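# Push carrier PC7 into rail tracks 13-18

## Task

Slide carrier PC7 into tracks 13 to 18 of the loading rails far enough that the lamp behind those tracks turns on. The carrier has to rest seated down in the tracks and stay there on its own, not held by the robot. Afterwards release it and back the arm away.

## Robot and tools

Scene: one robot arm with six joints and a two-finger gripper stands at a table with loading rails. The rails have tracks numbered 1 to 18, each marked by a numbered tile in front of it; seen from the arm's base, track 1 is leftmost. Carrier PC7 sits loose in front of tracks 13-18 with its handle facing the base. Nothing may leave the table; that ends the scene badly. Now and then a held part may be tugged or a loose object nudged.

Frame: the scene origin is on the table top under the arm's base, +z up, +y to the left when facing along +x. The base can be slightly tilted against the table. Joint angles are in radians, finger gap in metres (0.094 m fully open).

Joint order, used in every row and every per-joint list in results: shoulder, elbow, waist, wrist pitch, wrist yaw, wrist roll. Rely on this order only.

A row is a single list of 7 numbers, each in [-1, 1]: six joint values in the order above, then the gripper opening. The joint values are offsets, scaled so 1.0 equals: shoulder 1.32 rad, elbow 1.276, waist 1.264, wrist pitch 1.83, wrist yaw 1.686, wrist roll 2.022. The opening is absolute: +1 fully open, -1 closed. Optionally 6 more numbers (0 to 1) follow, a per-joint stiffness multiplier in the same joint order; it persists until replaced.

Stated joint ranges (rad): shoulder 0.000 to 3.142, elbow 0.000 to 3.019, waist -2.880 to 2.880, wrist pitch -1.693 to 1.571, wrist yaw -1.571 to 1.571, wrist roll -2.094 to 2.094. Real ends may differ by up to 0.019 rad. Asking a joint beyond its end by more than 0.019 rad (from its angle at action start) gets the action refused; if the first action of a call fails, or any action is malformed, the whole call is rejected and nothing moves. A joint pushed into its real end stops there and the result reports "joint sent to its limit"; absence of that line does not prove more room exists.

Tools:
- execute_actions(actions): a list of actions; each action is a table of up to 15 rows, one per control step of 1/30 s, and a short table repeats its final row to fill 15 steps. Offsets in every row of an action are relative to the joint angles at that action's start (for a call's first action, the last reported angles), not to the previous row. An empty list just returns state and images.
- move(target, speed, blocking): target is one row as above, offsets taken from the Joint positions of the latest result that showed them. All joints travel along synchronized paths, so the hand follows a curve; path duration is 0.5-10 s (slowed if shorter, cut off at 10 s). speed is the top rad/s of the joint with farthest to go, 0.01 to 2, default 0.5. Finger values are sent at the start. Paths ignore obstacles and joints lag them. The result adds a move: line with the outcome (done, off_target, moving, held, fault), limits=held or limits=none, and the joint farthest from target. With blocking=false you get a result after 0.5 s; until a result shows the move ended, other moves and execute_actions are refused, so use wait or stop.
- wait(seconds 0-10): lets time run holding the last command; returns early if a running move ends.
- stop(): brakes a running move; braking needs room and the fingers keep moving.
- zoom_image(camera, region): camera is cam_high, cam_low or cam_wrist; region [x0, y0, x1, y1] in image pixels from the top-left, at most 504x504.
- finished_scene(scene): ends the current scene (give its number) irreversibly and reports success.

Motion limits: each step a joint's target is capped within a lead of its measured angle (shoulder 0.32, elbow 0.276, waist 0.264, wrist pitch 0.33, wrist yaw 0.186, wrist roll 0.522 rad), and targets are scaled back if they would put the gripper over 70 mm from where it is, so big offsets take several actions; finish an unfinished motion in the next action. Commands of a few mm may not move the hand. With zero offsets the arm can sag: in the first call of a reply send offsets back to the wanted angles, then zeros, adding more when a joint stays short.

Results: Joint positions and Joint velocities (per joint, then finger gap), Joint targets (what joints are currently driven toward), grip_measured (measured opening on the command scale; may be off by about 1 mm), "joint command not followed" when the clearance check altered targets, FAULT lines, and camera images from cam_high (672x504), cam_low (672x504), cam_wrist (616x616 fisheye). Fixed-camera calibration is supplied; the wrist camera pose is not.

Gripping: command an opening below grip_measured to hold, about 0.03 below for a firm grip. Pad force tops out near 50-62 N.

Care: faster motion and targets set deeper past contact hit and press harder; avoid slams, drops and very hard pushes. A stopped arm keeps pressing until given a new command. Holding loads heats motors: MOTOR HOT appears from 85 °C, and at 100 °C an OVER-TEMPERATURE FAULT drops the arm. When done, let go of the carrier and retract the arm.

Each tool is called after "Request:" as name(argument=value, ...), one argument or row to a line, values as JSON.

## Session

Request:
execute_actions(
  actions=[],
)

Scene clock: 0.00 s.
grip_measured=+1.000
Joint names: [shoulder, elbow, waist, wrist pitch, wrist yaw, wrist roll]
Joint positions: [0.811 0.617 0.669 0.022 1.163 0.083 0.094]
Joint velocities: [ 0.005  0.012 -0.024 -0.012 -0.007 -0.022  0.   ]
Motor temperatures (°C, as the motors report them): [22 20 19 21 20 22]
Joint targets: [0.812 0.641 0.669 0.025 1.163 0.083]
Joint stiffness scale: [1. 1. 1. 1. 1. 1.]

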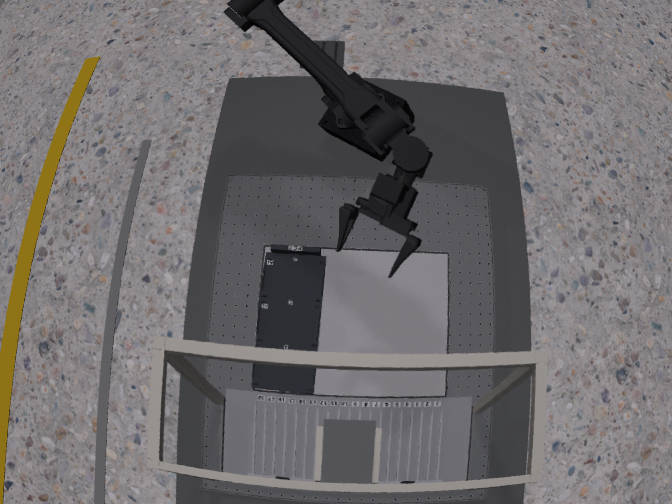

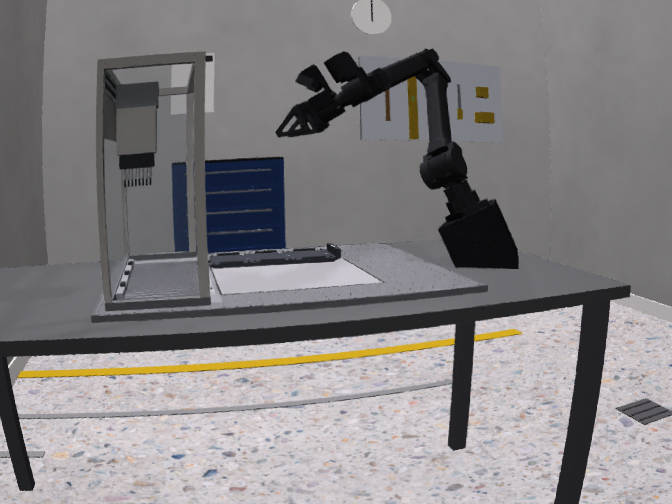

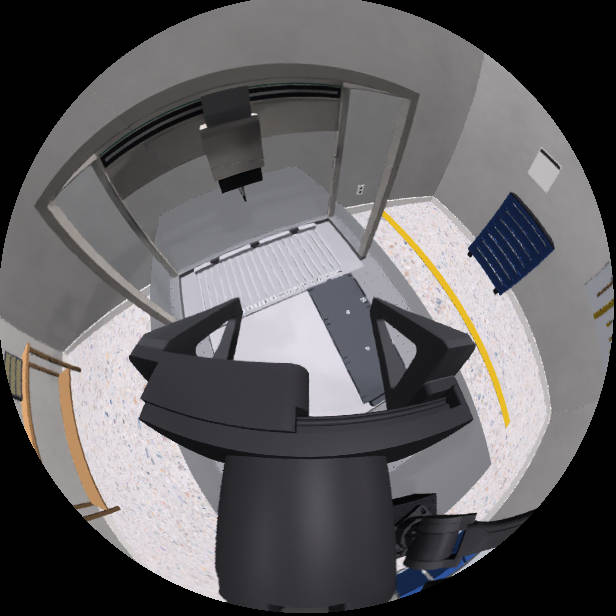

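Request:
zoom_image(
  camera="cam_high",
  region=[200, 230, 480, 500],
)

Request:
zoom_image(
  camera="cam_low",
  region=[90, 30, 540, 330],
)

Region (200, 230, 480, 500) of cam_high's 672x504 image, scaled by 1.800, with more detail than that image has; it fills the top 486 rows of this view, and the rest is white.

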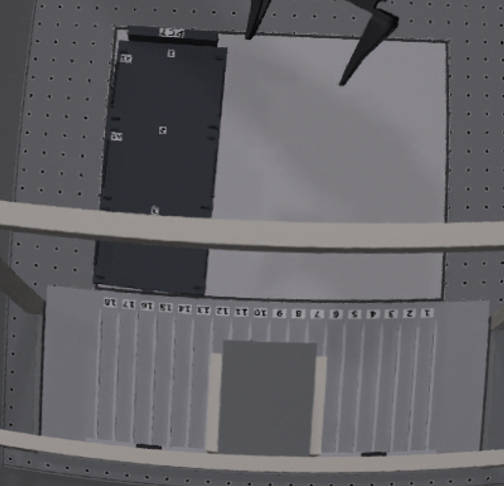

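Region (90, 30, 540, 330) of cam_low's 672x504 image, scaled by 1.120, with more detail than that image has.

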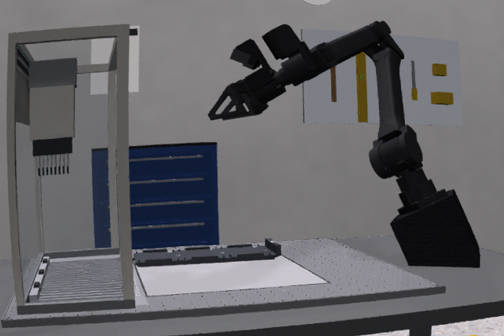

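Request:
move(
  target=[0.37, 0.3, -0.727, 0, -0.69, -0.04, 1],
  speed=0.8,
)

Scene clock: 5.93 s.
grip_measured=+1.000
Joint names: [shoulder, elbow, waist, wrist pitch, wrist yaw, wrist roll]
Joint positions: [ 1.289  0.95  -0.252  0.022  0.003  0.01   0.094]
Joint velocities: [-0.024 -0.007 -0.015  0.002 -0.037 -0.007  0.   ]
Motor temperatures (°C, as the motors report them): [22 22 19 21 20 22]
Joint targets: [1.300 1.000 -0.250 0.022 -0.001 0.002]
Joint stiffness scale: [1. 1. 1. 1. 1. 1.]
move: off_target; limits=none; farthest joint: the elbow, 0.050 radians from its target (0.383 radians at the start)

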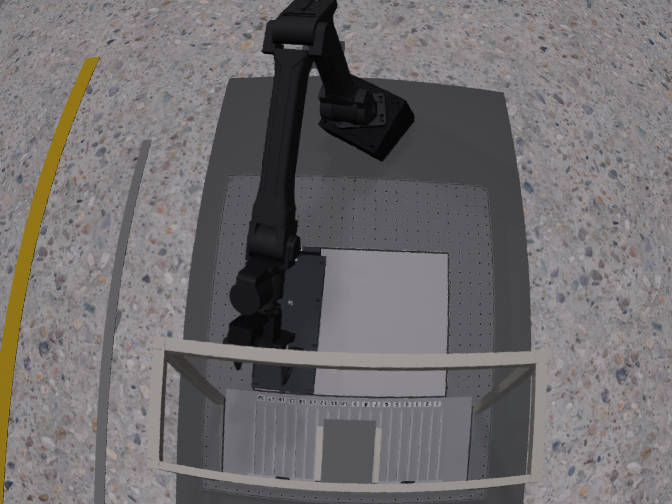

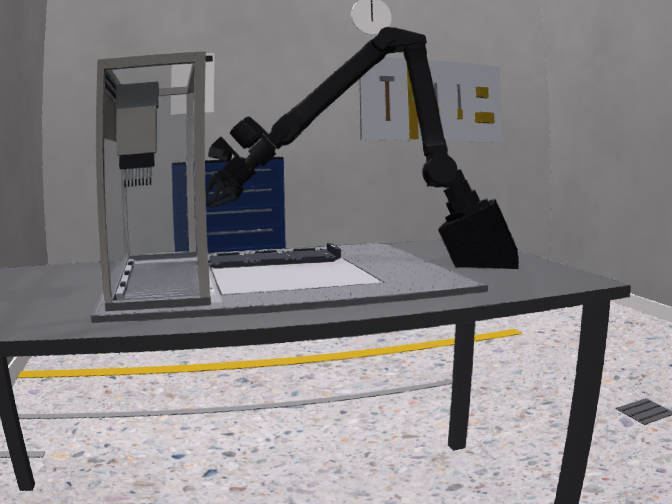

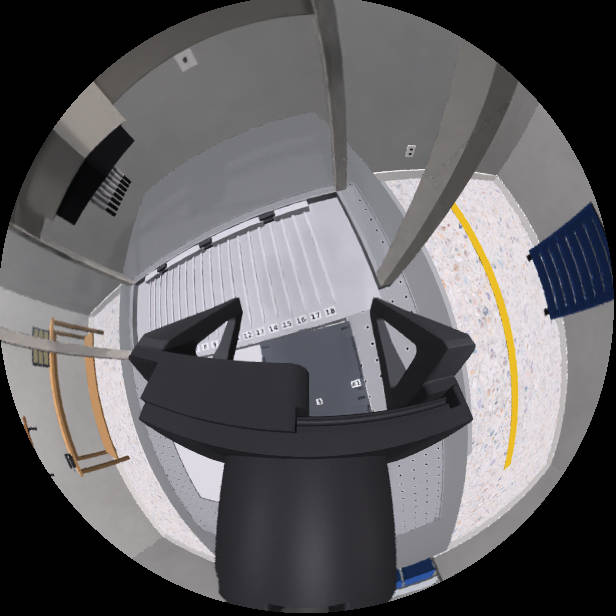

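Request:
move(
  target=[-0.36, -0.4, 0, 0.2, 0, 0, 1],
  speed=0.6,
)

Scene clock: 9.37 s.
grip_measured=+1.000
Joint names: [shoulder, elbow, waist, wrist pitch, wrist yaw, wrist roll]
Joint positions: [ 0.814  0.445 -0.252  0.36   0.003  0.009  0.094]
Joint velocities: [ 0.005 -0.012  0.005  0.002 -0.007 -0.051  0.   ]
Motor temperatures (°C, as the motors report them): [22 22 19 21 20 22]
Joint targets: [0.814 0.440 -0.252 0.388 0.003 0.010]
Joint stiffness scale: [1. 1. 1. 1. 1. 1.]
move: off_target; limits=none; farthest joint: the wrist pitch, 0.028 radians from its target (0.366 radians at the start)

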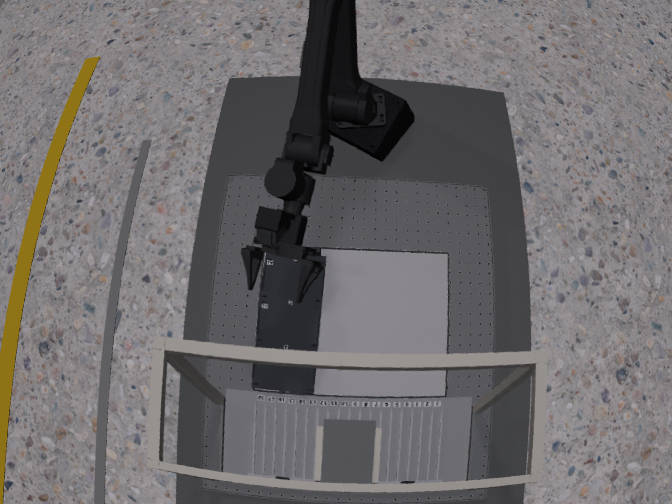

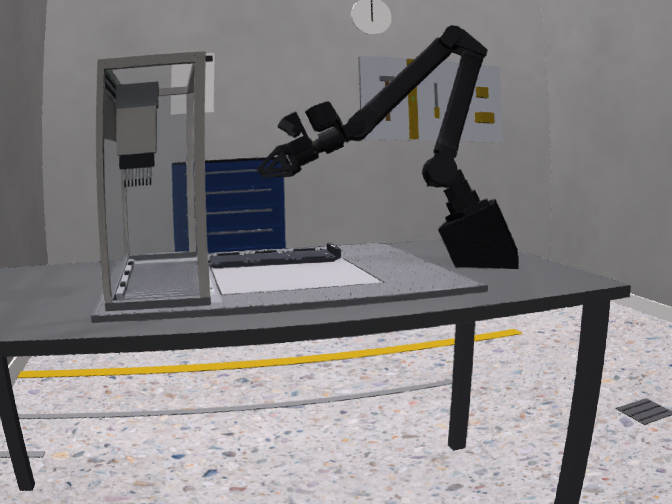

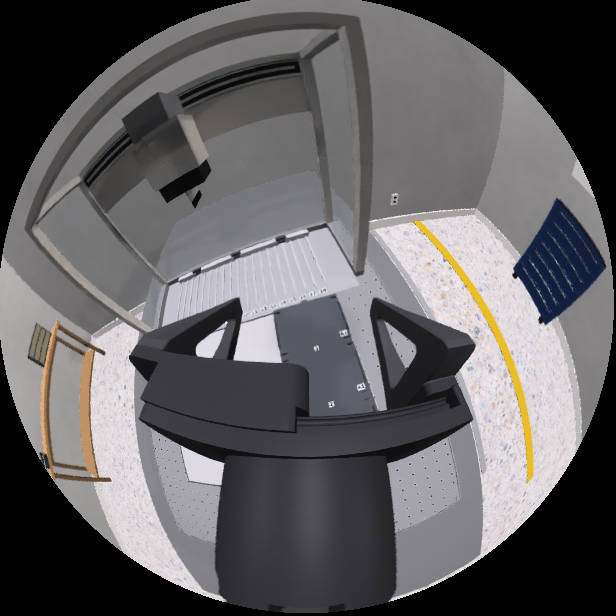

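Request:
move(
  target=[-0.03, 0, 0, -0.6, 0, 0, 1],
  speed=0.8,
)

Request:
zoom_image(
  camera="cam_low",
  region=[190, 160, 400, 300],
)

Request:
zoom_image(
  camera="cam_high",
  region=[240, 350, 350, 430],
)

Scene clock: 12.33 s.
grip_measured=+1.000
Joint names: [shoulder, elbow, waist, wrist pitch, wrist yaw, wrist roll]
Joint positions: [ 0.784  0.445 -0.252 -0.721  0.003  0.009  0.094]
Joint velocities: [ 0.005 -0.002  0.005  0.002  0.007  0.081  0.   ]
Motor temperatures (°C, as the motors report them): [22 22 19 21 20 22]
Joint targets: [0.774 0.445 -0.252 -0.738 0.003 0.009]
Joint stiffness scale: [1. 1. 1. 1. 1. 1.]
move: done; limits=none; farthest joint: the wrist pitch, 0.017 radians from its target (1.098 radians at the start)

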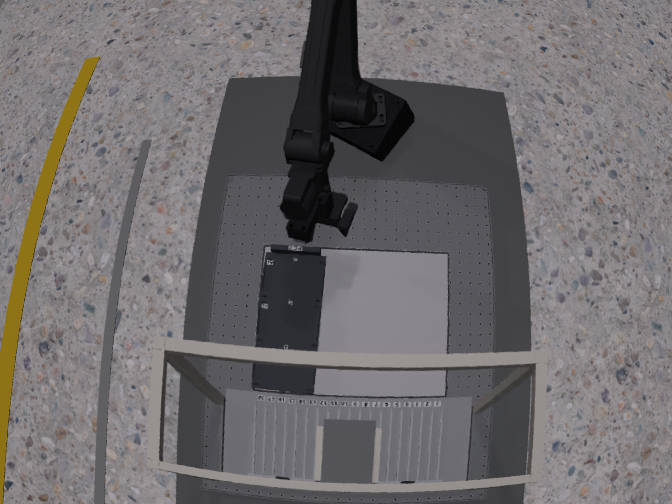

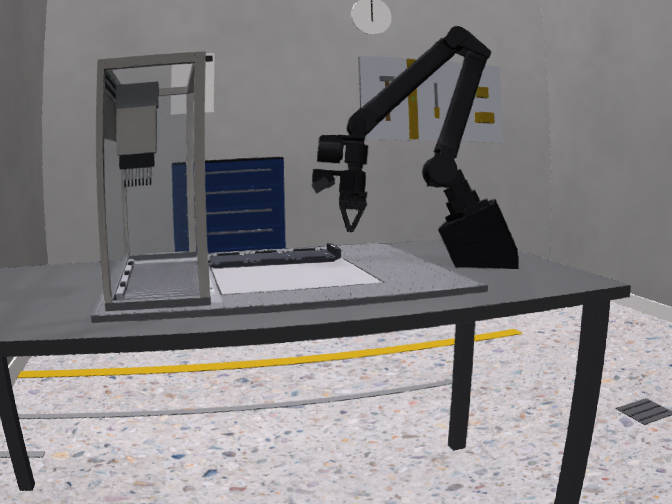

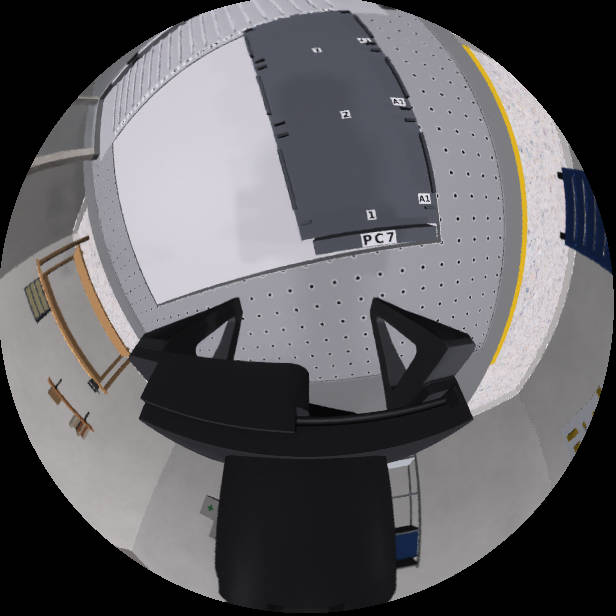

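Region (190, 160, 400, 300) of cam_low's 672x504 image, scaled by 2.400, with more detail than that image has.

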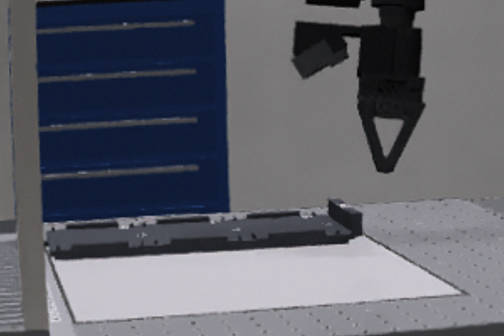

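Region (240, 350, 350, 430) of cam_high's 672x504 image, scaled by 4.582, with more detail than that image has; it fills the top 367 rows of this view, and the rest is white.

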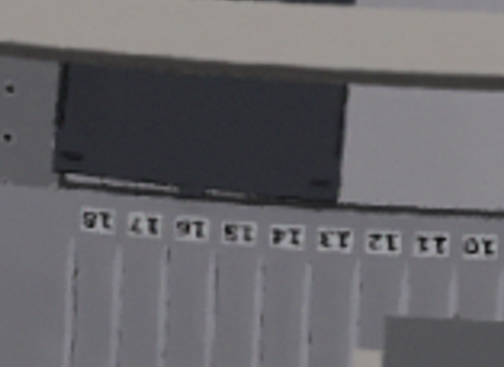

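Request:
move(
  target=[0.03, 0.04, 0, 0, 0.18, 0.77, 0.2],
  speed=1.0,
)

Scene clock: 15.73 s.
grip_measured=+0.202
Joint names: [shoulder, elbow, waist, wrist pitch, wrist yaw, wrist roll]
Joint positions: [ 0.812  0.452 -0.252 -0.721  0.303  1.559  0.056]
Joint velocities: [-0.015 -0.002 -0.005 -0.012 -0.007  0.051  0.   ]
Motor temperatures (°C, as the motors report them): [22 22 19 21 20 22]
Joint targets: [0.824 0.496 -0.252 -0.721 0.307 1.567]
Joint stiffness scale: [1. 1. 1. 1. 1. 1.]
move: off_target; limits=none; farthest joint: the elbow, 0.044 radians from its target (0.051 radians at the start)

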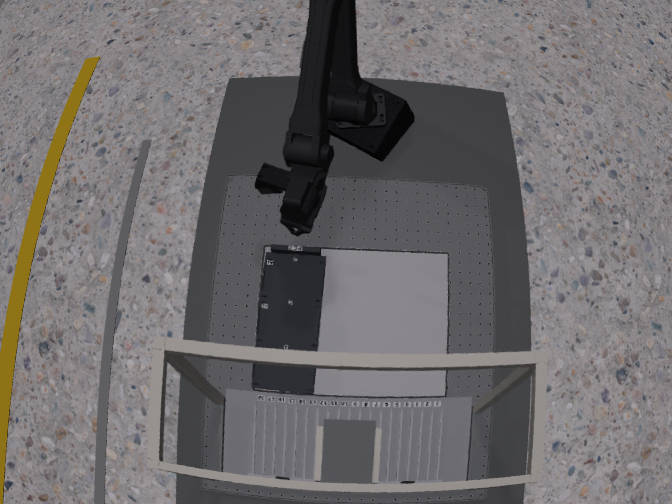

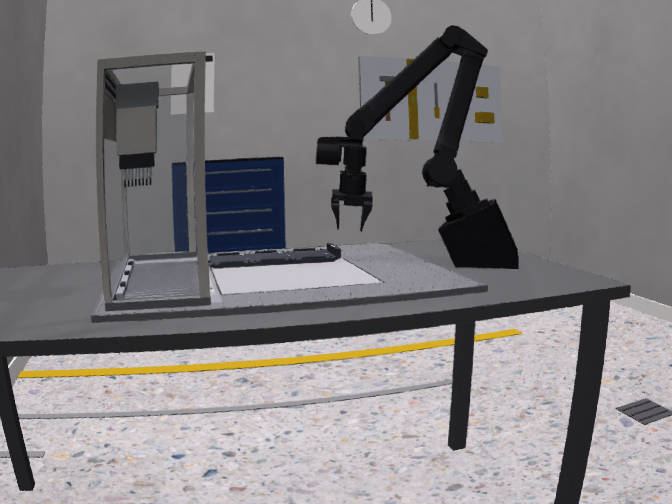

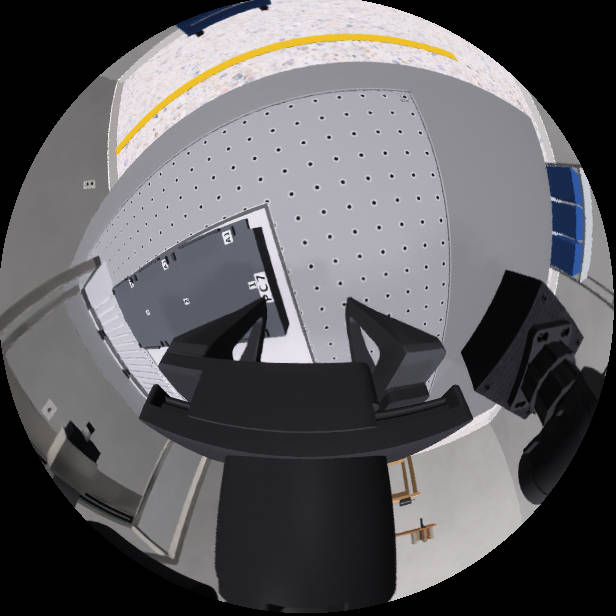

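Request:
move(
  target=[0.185, 0.098, 0, 0.09, 0, -0.135, 0.2],
  speed=0.3,
)

Request:
zoom_image(
  camera="cam_low",
  region=[260, 160, 420, 280],
)

Scene clock: 18.83 s.
grip_measured=+0.202
Joint names: [shoulder, elbow, waist, wrist pitch, wrist yaw, wrist roll]
Joint positions: [ 1.048  0.541 -0.252 -0.574  0.303  1.293  0.056]
Joint velocities: [-0.005 -0.007 -0.005 -0.012  0.022  0.007  0.001]
Motor temperatures (°C, as the motors report them): [22 22 19 21 20 22]
Joint targets: [1.056 0.577 -0.252 -0.556 0.303 1.285]
Joint stiffness scale: [1. 1. 1. 1. 1. 1.]
move: off_target; limits=none; farthest joint: the elbow, 0.036 radians from its target (0.125 radians at the start)

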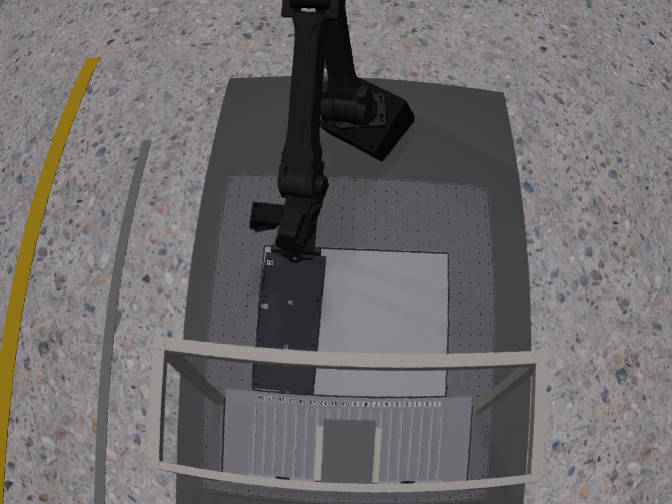

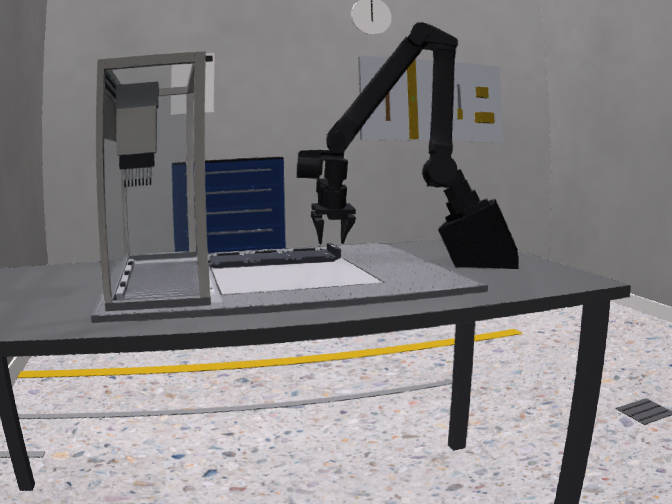

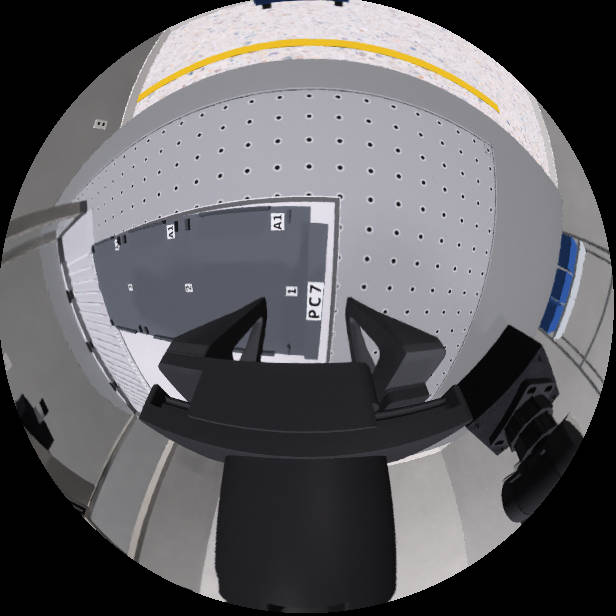

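Region (260, 160, 420, 280) of cam_low's 672x504 image, scaled by 3.150, with more detail than that image has; it fills the top 378 rows of this view, and the rest is white.

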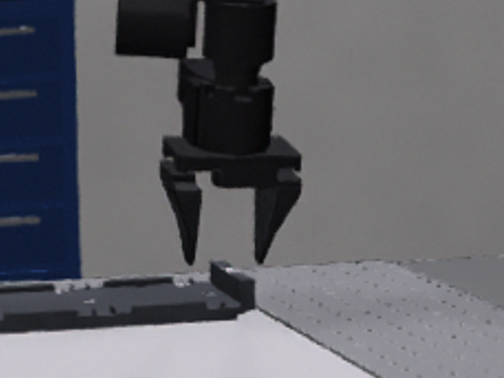

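Request:
move(
  target=[0.043, 0.02, 0, 0.005, 0, 0, 0.2],
  speed=0.1,
)

Request:
zoom_image(
  camera="cam_low",
  region=[260, 160, 420, 280],
)

Scene clock: 20.57 s.
grip_measured=+0.202
Joint names: [shoulder, elbow, waist, wrist pitch, wrist yaw, wrist roll]
Joint positions: [ 1.093  0.541 -0.252 -0.574  0.303  1.293  0.056]
Joint velocities: [ 0.005  0.012 -0.005  0.012  0.051 -0.007 -0.   ]
Motor temperatures (°C, as the motors report them): [22 22 19 21 20 22]
Joint targets: [1.105 0.566 -0.252 -0.565 0.303 1.294]
Joint stiffness scale: [1. 1. 1. 1. 1. 1.]
move: off_target; limits=none; farthest joint: the elbow, 0.026 radians from its target (0.026 radians at the start)

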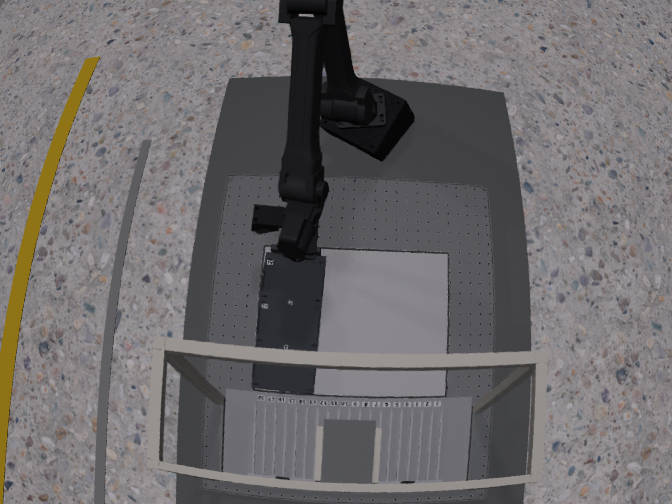

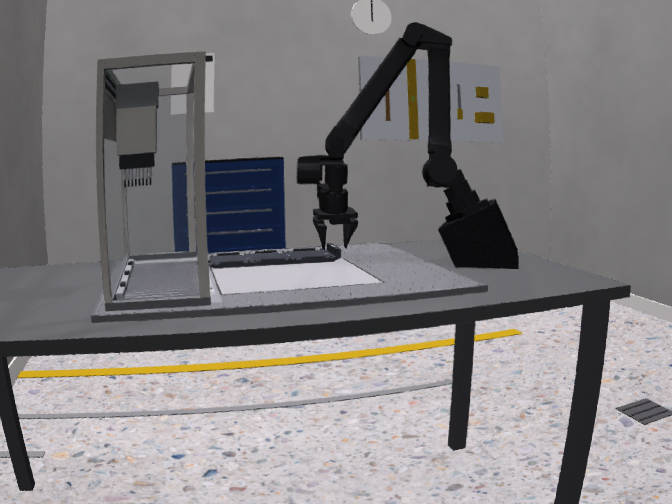

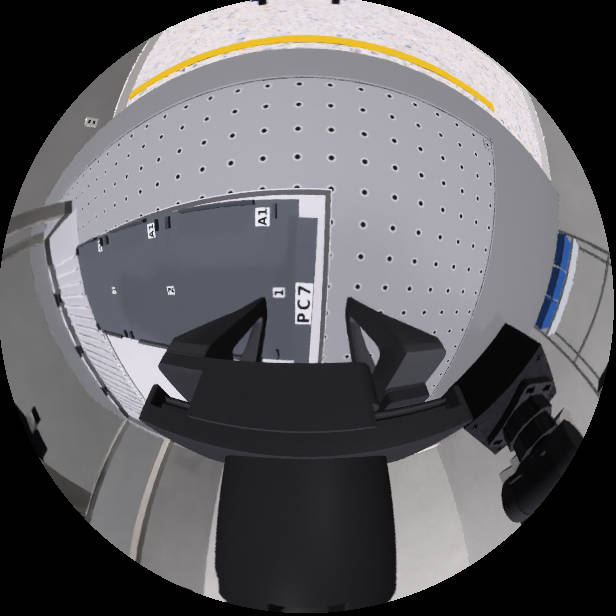

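Region (260, 160, 420, 280) of cam_low's 672x504 image, scaled by 3.150, with more detail than that image has; it fills the top 378 rows of this view, and the rest is white.

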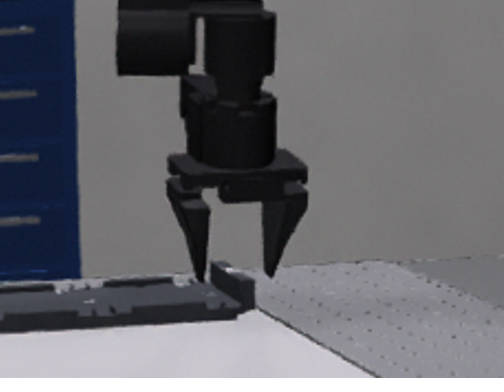

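Request:
move(
  target=[0.02, 0.02, 0, 0.02, 0, 0, -0.5],
  speed=0.06,
)

Request:
move(
  target=[0, 0.02, 0, 0.005, 0, 0, -0.8],
  speed=0.06,
)

Request:
zoom_image(
  camera="cam_low",
  region=[260, 160, 420, 280],
)

Request:
zoom_image(
  camera="cam_high",
  region=[240, 350, 350, 430],
)

Scene clock: 23.93 s.
grip_measured=-0.498
Joint names: [shoulder, elbow, waist, wrist pitch, wrist yaw, wrist roll]
Joint positions: [ 1.106  0.541 -0.252 -0.555  0.303  1.293  0.024]
Joint velocities: [ 0.005  0.007 -0.015 -0.022  0.022 -0.022 -0.001]
Motor temperatures (°C, as the motors report them): [22 22 19 21 20 22]
Joint targets: [1.119 0.566 -0.252 -0.537 0.303 1.293]
Joint stiffness scale: [1. 1. 1. 1. 1. 1.]
move: off_target; limits=none; farthest joint: the elbow, 0.026 radians from its target (0.026 radians at the start)

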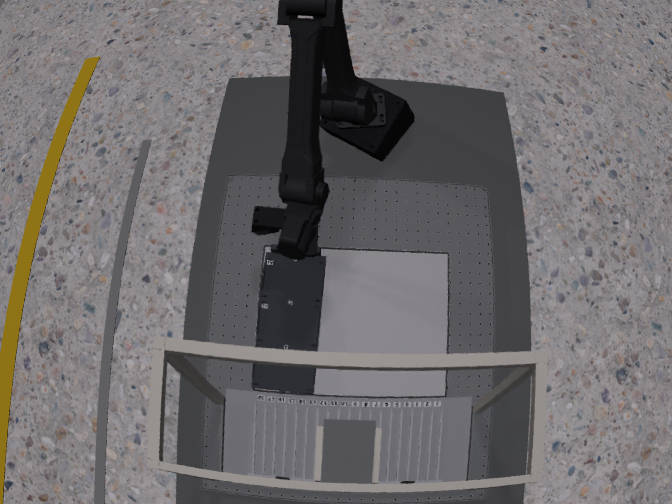

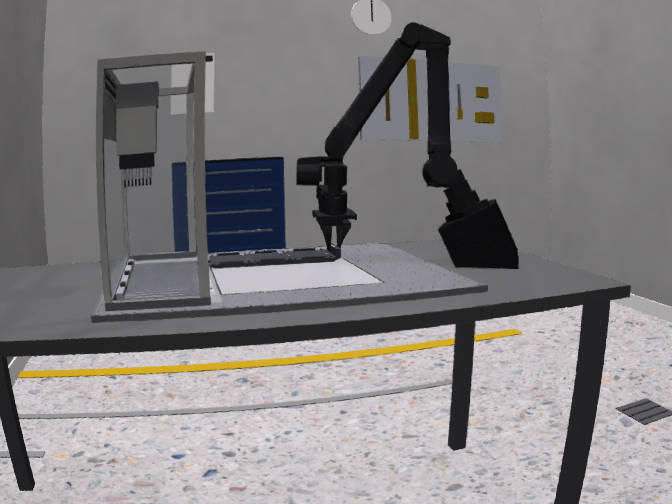

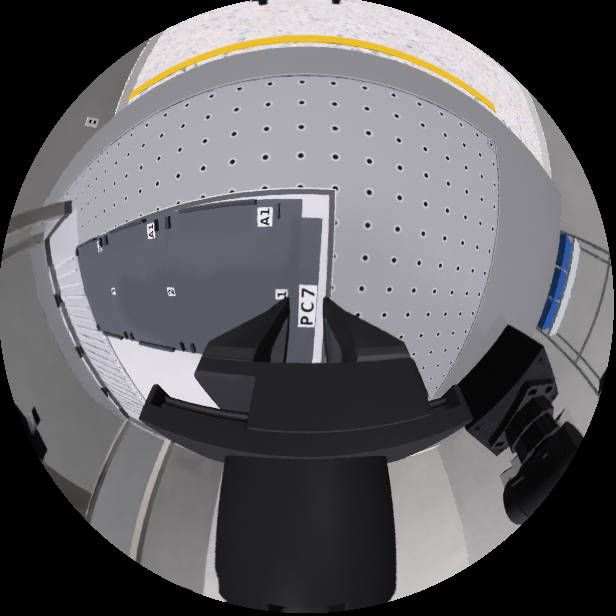

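Scene clock: 24.63 s.
grip_measured=-0.777
Joint names: [shoulder, elbow, waist, wrist pitch, wrist yaw, wrist roll]
Joint positions: [ 1.106  0.541 -0.252 -0.555  0.303  1.297  0.01 ]
Joint velocities: [-0.005 -0.002  0.005  0.002 -0.037 -0.066  0.001]
Motor temperatures (°C, as the motors report them): [22 22 19 21 20 22]
Joint targets: [1.106 0.566 -0.252 -0.546 0.302 1.293]
Joint stiffness scale: [1. 1. 1. 1. 1. 1.]
move: off_target; limits=none; farthest joint: the elbow, 0.026 radians from its target (0.026 radians at the start)

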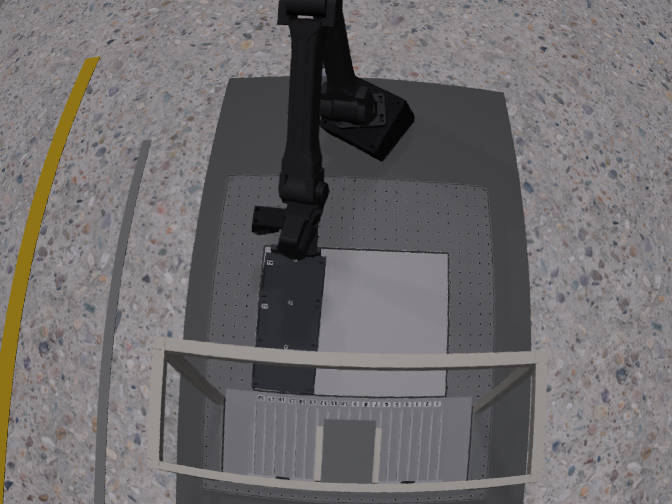

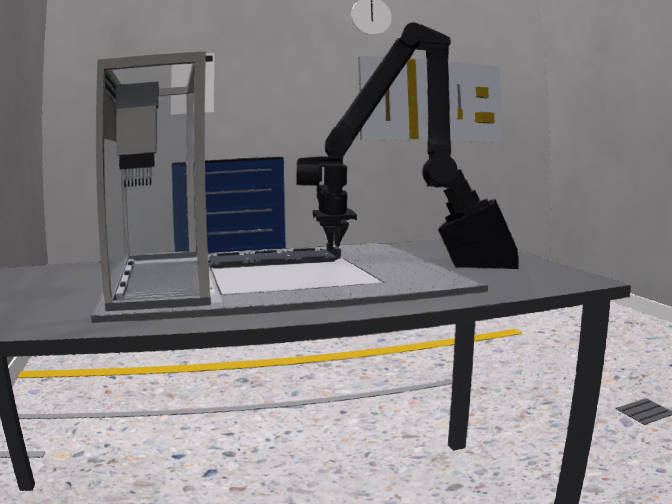

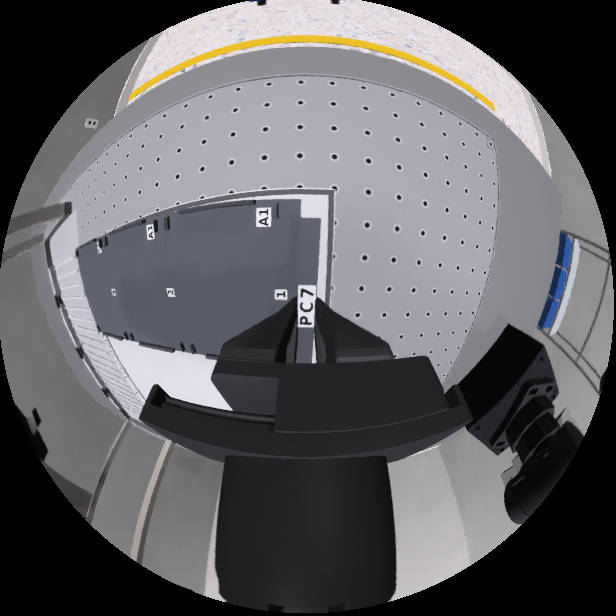

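Region (260, 160, 420, 280) of cam_low's 672x504 image, scaled by 3.150, with more detail than that image has; it fills the top 378 rows of this view, and the rest is white.

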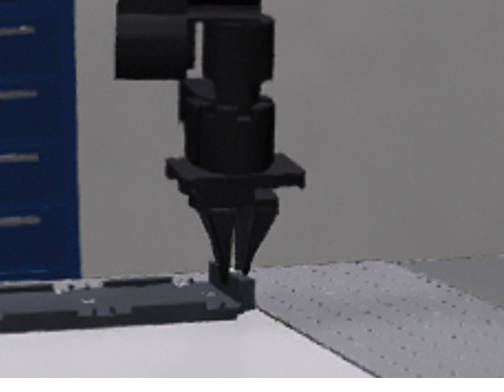

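Region (240, 350, 350, 430) of cam_high's 672x504 image, scaled by 4.582, with more detail than that image has; it fills the top 367 rows of this view, and the rest is white.

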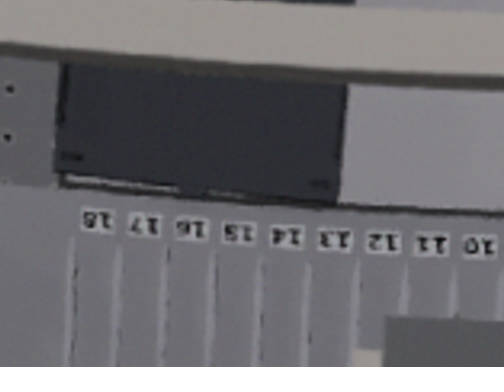

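Gripped. Rotate counter-clockwise (negative roll).

Request:
move(
  target=[0, 0.02, 0, 0.005, 0, -0.03, -0.83],
  speed=0.05,
)

Request:
zoom_image(
  camera="cam_high",
  region=[240, 350, 350, 430],
)

Scene clock: 26.90 s.
grip_measured=-0.777
Joint names: [shoulder, elbow, waist, wrist pitch, wrist yaw, wrist roll]
Joint positions: [ 1.106  0.541 -0.252 -0.555  0.303  1.275  0.01 ]
Joint velocities: [-0.015 -0.012 -0.005  0.007 -0.051  0.066  0.   ]
Motor temperatures (°C, as the motors report them): [22 22 19 21 20 22]
Joint targets: [1.106 0.566 -0.252 -0.546 0.303 1.237]
Joint stiffness scale: [1. 1. 1. 1. 1. 1.]
move: off_target; limits=none; farthest joint: the wrist roll, 0.038 radians from its target (0.061 radians at the start)

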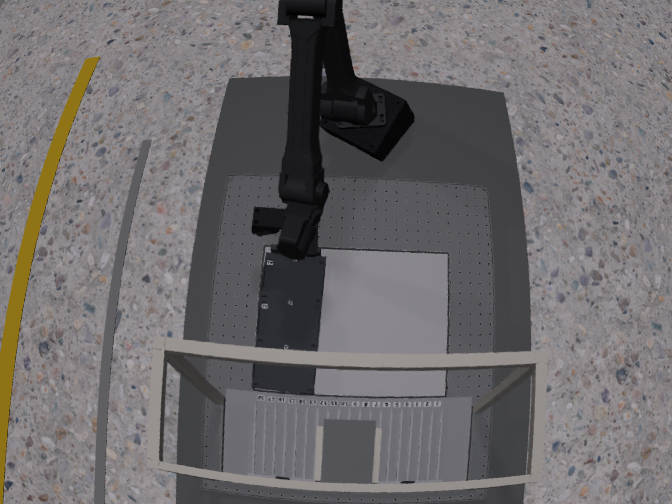

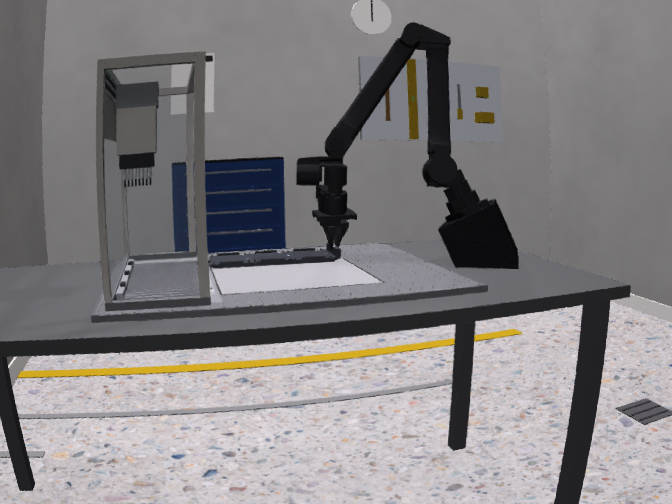

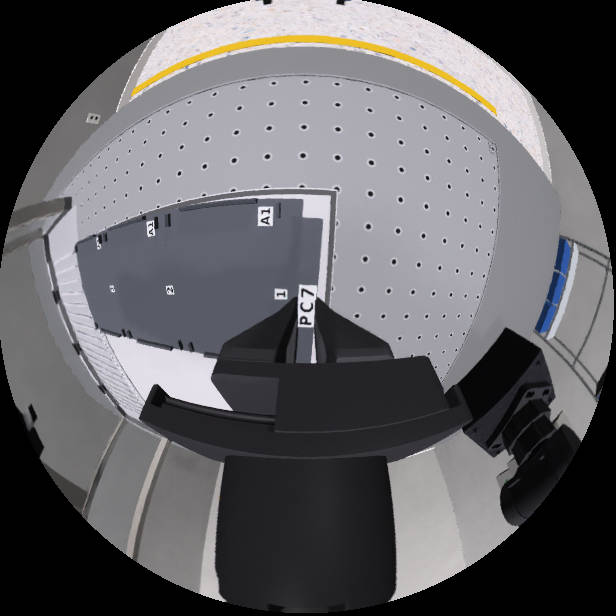

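Region (240, 350, 350, 430) of cam_high's 672x504 image, scaled by 4.582, with more detail than that image has; it fills the top 367 rows of this view, and the rest is white.

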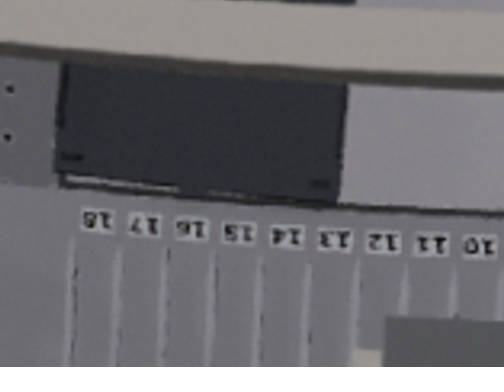

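Request:
move(
  target=[0.04, 0.064, 0, 0.005, 0, -0.03, -0.83],
  speed=0.05,
)

Request:
zoom_image(
  camera="cam_high",
  region=[240, 350, 350, 430],
)

Scene clock: 30.30 s.
grip_measured=-0.777
Joint names: [shoulder, elbow, waist, wrist pitch, wrist yaw, wrist roll]
Joint positions: [ 1.138  0.578 -0.252 -0.555  0.308  1.24   0.01 ]
Joint velocities: [-0.024 -0.002 -0.005  0.012 -0.066  0.022 -0.001]
Motor temperatures (°C, as the motors report them): [22 22 19 21 20 22]
Joint targets: [1.159 0.622 -0.252 -0.546 0.303 1.214]
Joint stiffness scale: [1. 1. 1. 1. 1. 1.]
move: off_target; limits=none; farthest joint: the elbow, 0.044 radians from its target (0.082 radians at the start)

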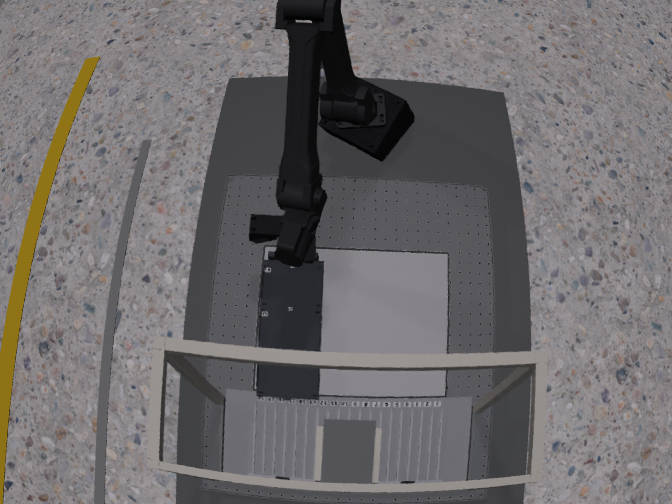

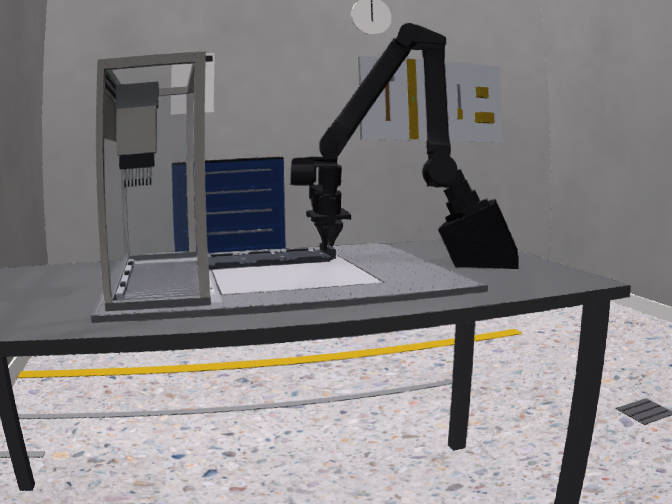

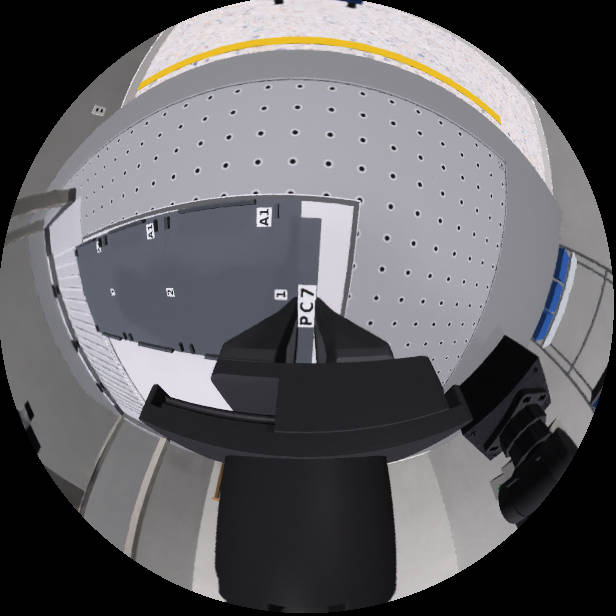

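Region (240, 350, 350, 430) of cam_high's 672x504 image, scaled by 4.582, with more detail than that image has; it fills the top 367 rows of this view, and the rest is white.

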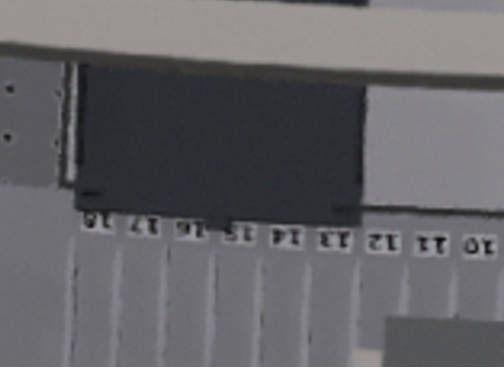

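Request:
zoom_image(
  camera="cam_high",
  region=[230, 240, 350, 490],
)

Request:
zoom_image(
  camera="cam_low",
  region=[110, 220, 350, 310],
)

Region (230, 240, 350, 490) of cam_high's 672x504 image, scaled by 2.016, with more detail than that image has; it fills the left 242 columns of this view, and the rest is white.

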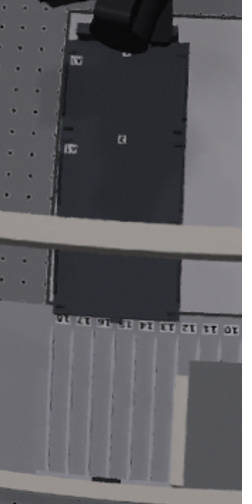

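Region (110, 220, 350, 310) of cam_low's 672x504 image, scaled by 2.100, with more detail than that image has; it fills the top 189 rows of this view, and the rest is white.

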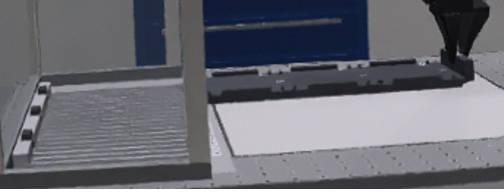

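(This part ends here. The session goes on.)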